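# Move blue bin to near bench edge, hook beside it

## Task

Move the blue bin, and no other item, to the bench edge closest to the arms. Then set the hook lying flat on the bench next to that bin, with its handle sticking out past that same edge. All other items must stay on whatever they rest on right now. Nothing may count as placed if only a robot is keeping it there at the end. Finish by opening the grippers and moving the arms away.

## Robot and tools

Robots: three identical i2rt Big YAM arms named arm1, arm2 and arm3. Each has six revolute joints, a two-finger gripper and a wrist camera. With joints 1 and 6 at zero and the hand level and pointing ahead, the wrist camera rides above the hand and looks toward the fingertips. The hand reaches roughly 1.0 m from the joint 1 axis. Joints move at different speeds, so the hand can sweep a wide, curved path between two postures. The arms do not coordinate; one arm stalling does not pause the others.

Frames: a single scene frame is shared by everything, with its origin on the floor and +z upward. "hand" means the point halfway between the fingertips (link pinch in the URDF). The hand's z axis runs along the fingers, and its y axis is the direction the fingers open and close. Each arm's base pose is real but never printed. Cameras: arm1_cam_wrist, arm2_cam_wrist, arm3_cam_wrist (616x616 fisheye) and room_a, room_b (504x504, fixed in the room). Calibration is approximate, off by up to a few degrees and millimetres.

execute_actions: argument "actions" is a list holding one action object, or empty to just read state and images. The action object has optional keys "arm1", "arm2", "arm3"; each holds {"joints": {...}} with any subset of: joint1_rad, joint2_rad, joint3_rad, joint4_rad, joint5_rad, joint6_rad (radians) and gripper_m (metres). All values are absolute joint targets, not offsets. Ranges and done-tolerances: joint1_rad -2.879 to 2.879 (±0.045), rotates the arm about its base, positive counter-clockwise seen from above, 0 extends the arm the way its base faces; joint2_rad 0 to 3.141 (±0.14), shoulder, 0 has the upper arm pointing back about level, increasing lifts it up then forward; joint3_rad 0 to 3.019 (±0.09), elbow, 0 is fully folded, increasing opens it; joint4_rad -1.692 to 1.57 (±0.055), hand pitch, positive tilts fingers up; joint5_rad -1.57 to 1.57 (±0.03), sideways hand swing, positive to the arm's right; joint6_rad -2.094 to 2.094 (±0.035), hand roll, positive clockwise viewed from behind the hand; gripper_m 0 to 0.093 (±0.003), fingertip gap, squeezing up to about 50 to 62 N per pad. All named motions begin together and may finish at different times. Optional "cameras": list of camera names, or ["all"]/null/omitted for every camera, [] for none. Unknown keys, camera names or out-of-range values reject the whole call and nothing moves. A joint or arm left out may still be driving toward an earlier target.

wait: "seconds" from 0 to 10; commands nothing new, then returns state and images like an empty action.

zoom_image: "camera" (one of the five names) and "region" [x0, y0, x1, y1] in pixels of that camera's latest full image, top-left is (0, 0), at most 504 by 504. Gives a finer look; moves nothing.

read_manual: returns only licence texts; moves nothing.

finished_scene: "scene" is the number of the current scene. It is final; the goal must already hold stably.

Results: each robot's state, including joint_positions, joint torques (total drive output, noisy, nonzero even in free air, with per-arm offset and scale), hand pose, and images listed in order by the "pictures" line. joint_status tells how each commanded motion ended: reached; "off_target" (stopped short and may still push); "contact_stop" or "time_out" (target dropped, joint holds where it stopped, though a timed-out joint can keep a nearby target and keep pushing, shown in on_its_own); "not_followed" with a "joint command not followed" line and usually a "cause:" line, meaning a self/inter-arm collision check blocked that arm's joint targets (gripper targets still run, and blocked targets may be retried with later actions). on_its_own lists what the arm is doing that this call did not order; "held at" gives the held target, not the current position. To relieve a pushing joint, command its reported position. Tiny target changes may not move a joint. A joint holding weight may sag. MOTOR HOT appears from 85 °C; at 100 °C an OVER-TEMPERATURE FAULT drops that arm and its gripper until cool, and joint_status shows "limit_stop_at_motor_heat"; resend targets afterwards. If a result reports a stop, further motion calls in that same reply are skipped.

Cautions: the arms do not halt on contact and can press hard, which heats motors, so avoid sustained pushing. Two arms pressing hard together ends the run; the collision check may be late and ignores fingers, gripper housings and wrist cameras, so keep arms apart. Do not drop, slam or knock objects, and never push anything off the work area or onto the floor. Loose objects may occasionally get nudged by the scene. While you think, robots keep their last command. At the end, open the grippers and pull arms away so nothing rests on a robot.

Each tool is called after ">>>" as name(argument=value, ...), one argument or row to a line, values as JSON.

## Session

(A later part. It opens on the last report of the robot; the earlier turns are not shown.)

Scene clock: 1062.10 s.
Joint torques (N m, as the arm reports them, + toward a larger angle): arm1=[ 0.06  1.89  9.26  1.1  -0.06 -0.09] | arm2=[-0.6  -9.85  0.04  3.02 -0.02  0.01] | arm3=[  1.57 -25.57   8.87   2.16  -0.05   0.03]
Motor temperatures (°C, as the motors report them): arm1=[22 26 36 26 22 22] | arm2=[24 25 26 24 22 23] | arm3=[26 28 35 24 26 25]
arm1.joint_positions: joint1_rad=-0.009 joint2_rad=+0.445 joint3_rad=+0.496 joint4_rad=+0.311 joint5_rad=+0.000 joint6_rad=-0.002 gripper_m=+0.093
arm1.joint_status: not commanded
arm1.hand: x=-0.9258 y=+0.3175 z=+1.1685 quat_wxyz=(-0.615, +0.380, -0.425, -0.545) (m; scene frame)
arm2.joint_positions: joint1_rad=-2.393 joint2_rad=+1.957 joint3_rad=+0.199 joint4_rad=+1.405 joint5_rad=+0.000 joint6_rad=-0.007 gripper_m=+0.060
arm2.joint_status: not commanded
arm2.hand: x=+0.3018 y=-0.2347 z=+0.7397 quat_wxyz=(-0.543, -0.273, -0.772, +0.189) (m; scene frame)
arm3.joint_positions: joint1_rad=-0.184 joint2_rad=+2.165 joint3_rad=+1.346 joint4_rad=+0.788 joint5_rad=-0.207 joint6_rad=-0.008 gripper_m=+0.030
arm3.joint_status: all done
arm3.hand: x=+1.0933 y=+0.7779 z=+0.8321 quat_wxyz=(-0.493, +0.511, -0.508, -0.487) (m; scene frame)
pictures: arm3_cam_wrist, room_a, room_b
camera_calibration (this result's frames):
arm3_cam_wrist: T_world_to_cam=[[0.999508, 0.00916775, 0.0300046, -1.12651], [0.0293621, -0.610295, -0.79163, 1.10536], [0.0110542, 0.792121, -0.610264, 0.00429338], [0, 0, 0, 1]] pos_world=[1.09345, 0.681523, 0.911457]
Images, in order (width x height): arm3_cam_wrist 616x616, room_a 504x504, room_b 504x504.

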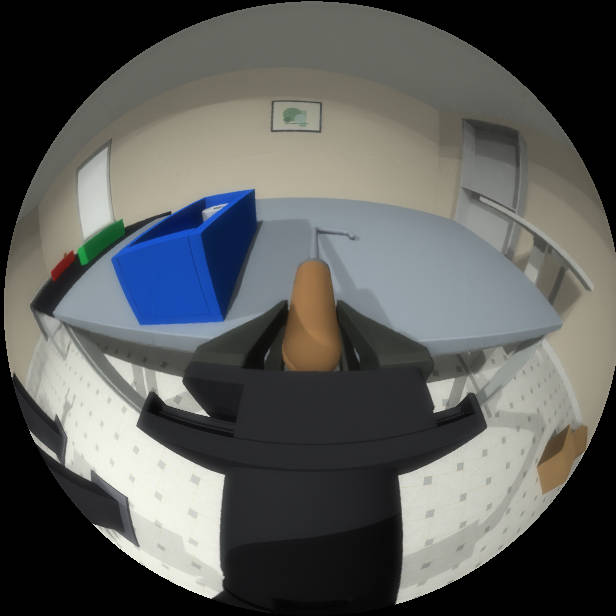

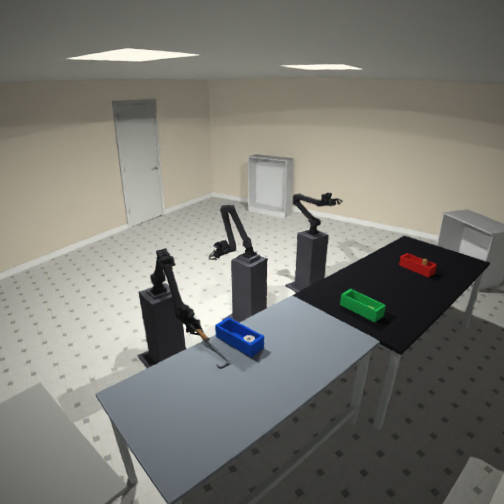

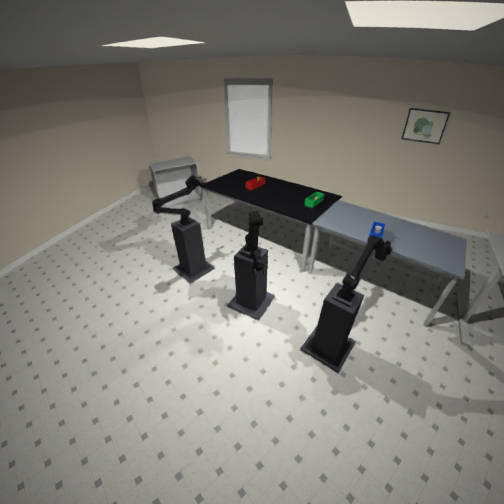

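>>> execute_actions(
  actions=[
    {"arm3": {"joints": {"joint4_rad": 0.745}}},
  ],
  cameras=["arm3_cam_wrist", "room_a"],
)

Scene clock: 1076.60 s.
Joint torques (N m, as the arm reports them, + toward a larger angle): arm1=[-0.06  1.49  9.27  1.18 -0.06 -0.06] | arm2=[ 0.24 -9.63 -0.06  2.92  0.01 -0.05] | arm3=[  1.53 -25.18   8.85   2.17  -0.08   0.02]
Motor temperatures (°C, as the motors report them): arm1=[22 26 36 26 22 22] | arm2=[24 25 26 24 22 23] | arm3=[26 28 34 23 26 25]
arm1.joint_positions: joint1_rad=-0.009 joint2_rad=+0.445 joint3_rad=+0.496 joint4_rad=+0.311 joint5_rad=+0.000 joint6_rad=-0.002 gripper_m=+0.093
arm1.joint_status: not commanded
arm1.hand: x=-0.9258 y=+0.3175 z=+1.1685 quat_wxyz=(-0.615, +0.380, -0.425, -0.545) (m; scene frame)
arm2.joint_positions: joint1_rad=-2.393 joint2_rad=+1.957 joint3_rad=+0.199 joint4_rad=+1.405 joint5_rad=+0.000 joint6_rad=-0.007 gripper_m=+0.060
arm2.joint_status: not commanded
arm2.hand: x=+0.3018 y=-0.2347 z=+0.7397 quat_wxyz=(-0.543, -0.273, -0.772, +0.189) (m; scene frame)
arm3.joint_positions: joint1_rad=-0.184 joint2_rad=+2.165 joint3_rad=+1.346 joint4_rad=+0.764 joint5_rad=-0.207 joint6_rad=-0.008 gripper_m=+0.030
arm3.joint_status: all done
arm3.hand: x=+1.0934 y=+0.7777 z=+0.8269 quat_wxyz=(-0.487, +0.515, -0.515, -0.482) (m; scene frame)
pictures: arm3_cam_wrist, room_a
camera_calibration (this result's frames):
arm3_cam_wrist: T_world_to_cam=[[0.99964, 0.00884578, 0.0253435, -1.12251], [0.0252744, -0.628177, -0.77766, 1.10787], [0.00904118, 0.77802, -0.628174, 0.0293031], [0, 0, 0, 1]] pos_world=[1.09384, 0.683071, 0.908404]
Images, in order (width x height): arm3_cam_wrist 616x616, room_a 504x504.

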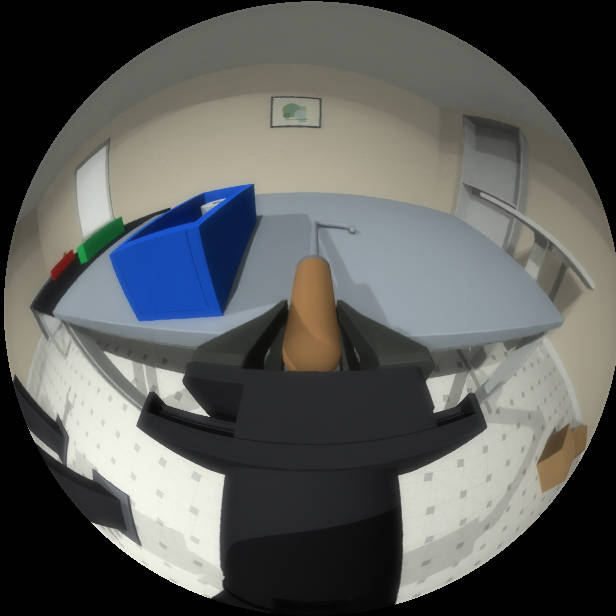

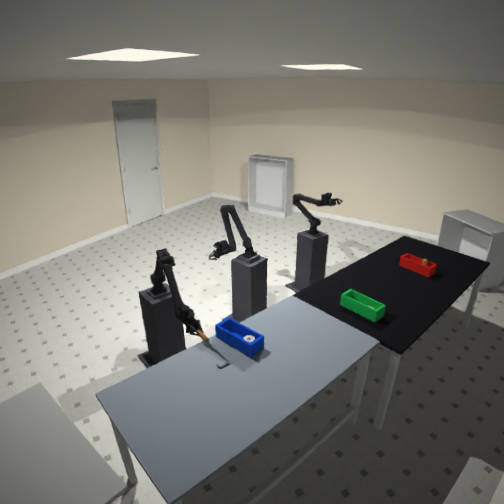

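>>> execute_actions(
  actions=[
    {"arm3": {"joints": {"gripper_m": 0.093, "joint4_rad": 0.78}}},
  ],
  cameras=["arm3_cam_wrist", "room_a"],
)

Scene clock: 1087.00 s.
Joint torques (N m, as the arm reports them, + toward a larger angle): arm1=[-0.03  1.35  9.46  1.16 -0.09 -0.06] | arm2=[-0.91 -9.36 -0.12  3.32  0.06  0.01] | arm3=[  1.82 -25.42   8.84   3.69  -0.08   0.03]
Motor temperatures (°C, as the motors report them): arm1=[22 26 36 26 22 22] | arm2=[24 25 26 24 22 23] | arm3=[26 28 34 23 26 25]
arm1.joint_positions: joint1_rad=-0.009 joint2_rad=+0.445 joint3_rad=+0.496 joint4_rad=+0.311 joint5_rad=+0.000 joint6_rad=-0.002 gripper_m=+0.093
arm1.joint_status: not commanded
arm1.hand: x=-0.9258 y=+0.3175 z=+1.1685 quat_wxyz=(-0.615, +0.380, -0.425, -0.545) (m; scene frame)
arm2.joint_positions: joint1_rad=-2.393 joint2_rad=+1.957 joint3_rad=+0.199 joint4_rad=+1.405 joint5_rad=+0.000 joint6_rad=-0.007 gripper_m=+0.060
arm2.joint_status: not commanded
arm2.hand: x=+0.3018 y=-0.2347 z=+0.7397 quat_wxyz=(-0.543, -0.273, -0.772, +0.189) (m; scene frame)
arm3.joint_positions: joint1_rad=-0.184 joint2_rad=+2.165 joint3_rad=+1.346 joint4_rad=+0.764 joint5_rad=-0.207 joint6_rad=-0.008 gripper_m=+0.093
arm3.joint_status: all done
arm3.hand: x=+1.0934 y=+0.7777 z=+0.8269 quat_wxyz=(-0.487, +0.515, -0.515, -0.482) (m; scene frame)
pictures: arm3_cam_wrist, room_a
camera_calibration (this result's frames):
arm3_cam_wrist: T_world_to_cam=[[0.99964, 0.00884578, 0.0253435, -1.12251], [0.0252744, -0.628177, -0.77766, 1.10787], [0.00904118, 0.77802, -0.628174, 0.0293031], [0, 0, 0, 1]] pos_world=[1.09384, 0.683071, 0.908404]
Images, in order (width x height): arm3_cam_wrist 616x616, room_a 504x504.

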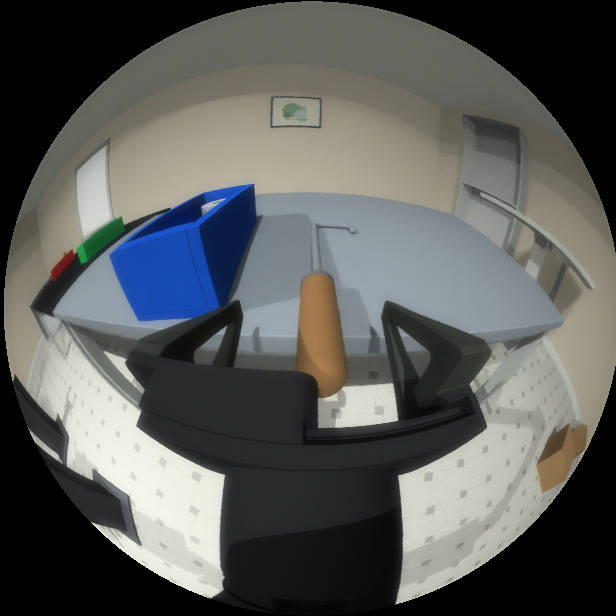

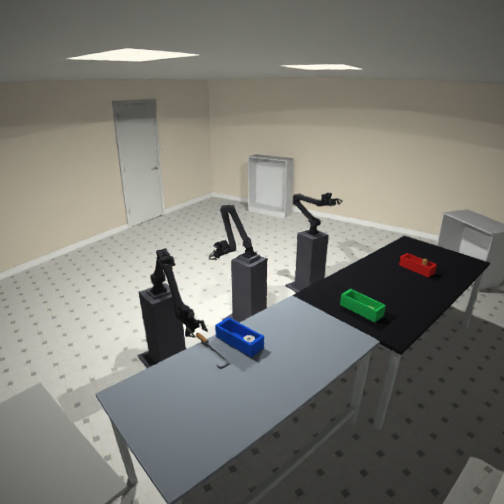

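>>> execute_actions(
  actions=[
    {"arm3": {"joints": {"joint2_rad": 1.6, "joint3_rad": 0.82}}},
  ],
)

Scene clock: 1089.97 s.
Joint torques (N m, as the arm reports them, + toward a larger angle): arm1=[ 0.47  1.7   9.35  1.28 -0.05 -0.05] | arm2=[-1.18 -8.84 -0.22  2.85  0.11  0.  ] | arm3=[  1.44 -13.88   7.11   3.36  -0.08   0.02]
Motor temperatures (°C, as the motors report them): arm1=[22 26 36 26 22 22] | arm2=[24 25 26 24 22 23] | arm3=[26 28 34 23 26 25]
arm1.joint_positions: joint1_rad=-0.009 joint2_rad=+0.445 joint3_rad=+0.496 joint4_rad=+0.311 joint5_rad=+0.000 joint6_rad=-0.002 gripper_m=+0.093
arm1.joint_status: not commanded
arm1.hand: x=-0.9258 y=+0.3175 z=+1.1685 quat_wxyz=(-0.615, +0.380, -0.425, -0.545) (m; scene frame)
arm2.joint_positions: joint1_rad=-2.393 joint2_rad=+1.957 joint3_rad=+0.199 joint4_rad=+1.405 joint5_rad=+0.000 joint6_rad=-0.007 gripper_m=+0.060
arm2.joint_status: not commanded
arm2.hand: x=+0.3018 y=-0.2347 z=+0.7397 quat_wxyz=(-0.543, -0.273, -0.772, +0.189) (m; scene frame)
arm3.joint_positions: joint1_rad=-0.184 joint2_rad=+1.587 joint3_rad=+0.824 joint4_rad=+0.769 joint5_rad=-0.207 joint6_rad=-0.008 gripper_m=+0.093
arm3.joint_status: all done
arm3.hand: x=+1.0550 y=+0.6040 z=+0.9588 quat_wxyz=(-0.504, +0.504, -0.498, -0.494) (m; scene frame)
pictures: arm1_cam_wrist, arm2_cam_wrist, arm3_cam_wrist, room_a, room_b
camera_calibration (this result's frames):
arm1_cam_wrist: T_world_to_cam=[[0.992146, -0.125026, 0.00377914, 0.952951], [-0.0294659, -0.262975, -0.964352, 1.18599], [0.121563, 0.956667, -0.264594, 0.240687], [0, 0, 0, 1]] pos_world=[-0.939779, 0.200773, 1.2038]
arm2_cam_wrist: T_world_to_cam=[[-0.619101, -0.785288, -0.00609145, 0.0124883], [-0.645095, 0.51297, -0.566316, 0.740335], [0.447846, -0.346677, -0.824166, 0.522209], [0, 0, 0, 1]] pos_world=[0.251449, -0.188925, 0.849727]
arm3_cam_wrist: T_world_to_cam=[[0.999238, 0.00752902, 0.0382897, -1.09708], [0.0355183, -0.581884, -0.812496, 1.09696], [0.0161629, 0.813237, -0.581709, 0.174332], [0, 0, 0, 1]] pos_world=[1.05446, 0.50479, 1.03469]
Images, in order (width x height): arm1_cam_wrist 616x616, arm2_cam_wrist 616x616, arm3_cam_wrist 616x616, room_a 504x504, room_b 504x504.

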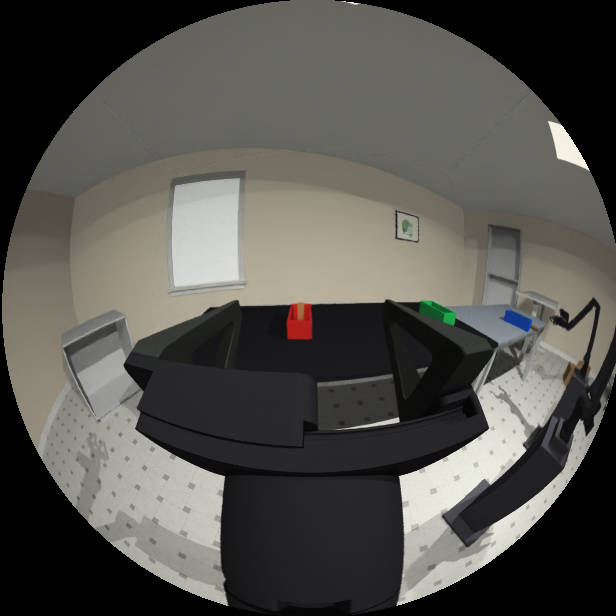

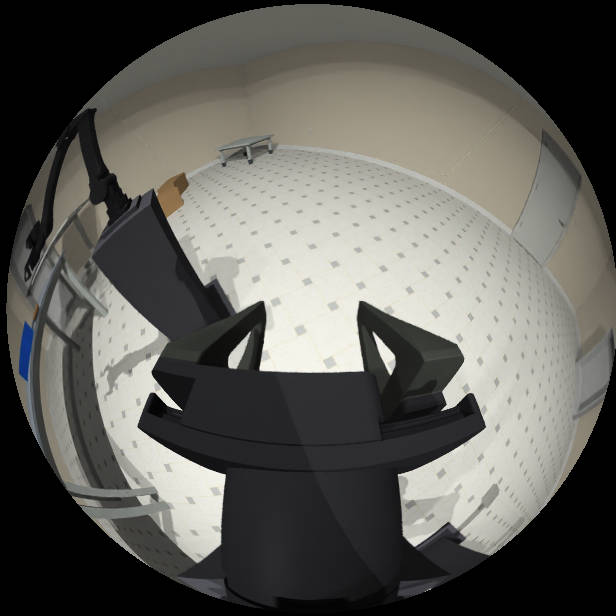

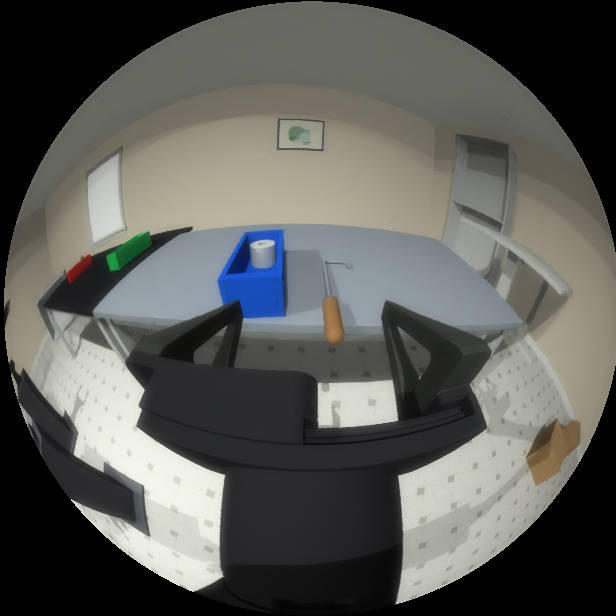

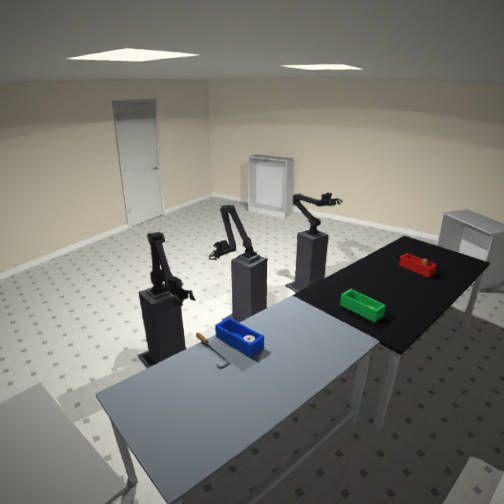

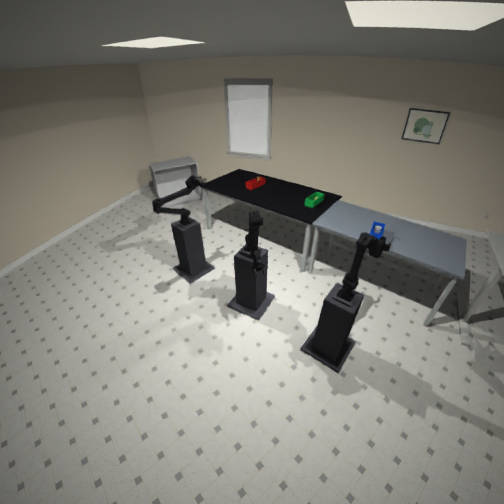

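>>> zoom_image(
  camera="arm3_cam_wrist",
  region=[200, 210, 400, 370],
)

Region (200, 210, 400, 370) of arm3_cam_wrist's 616x616 image, scaled by 2.520, with more detail than that image has; it fills the top 403 rows of this view, and the rest is white.

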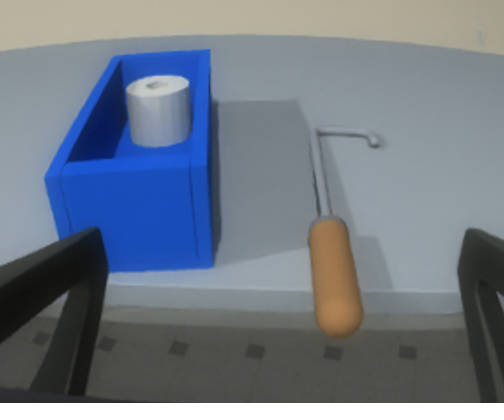

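>>> finished_scene(
  scene=1,
)

The scene is finished: the task was done.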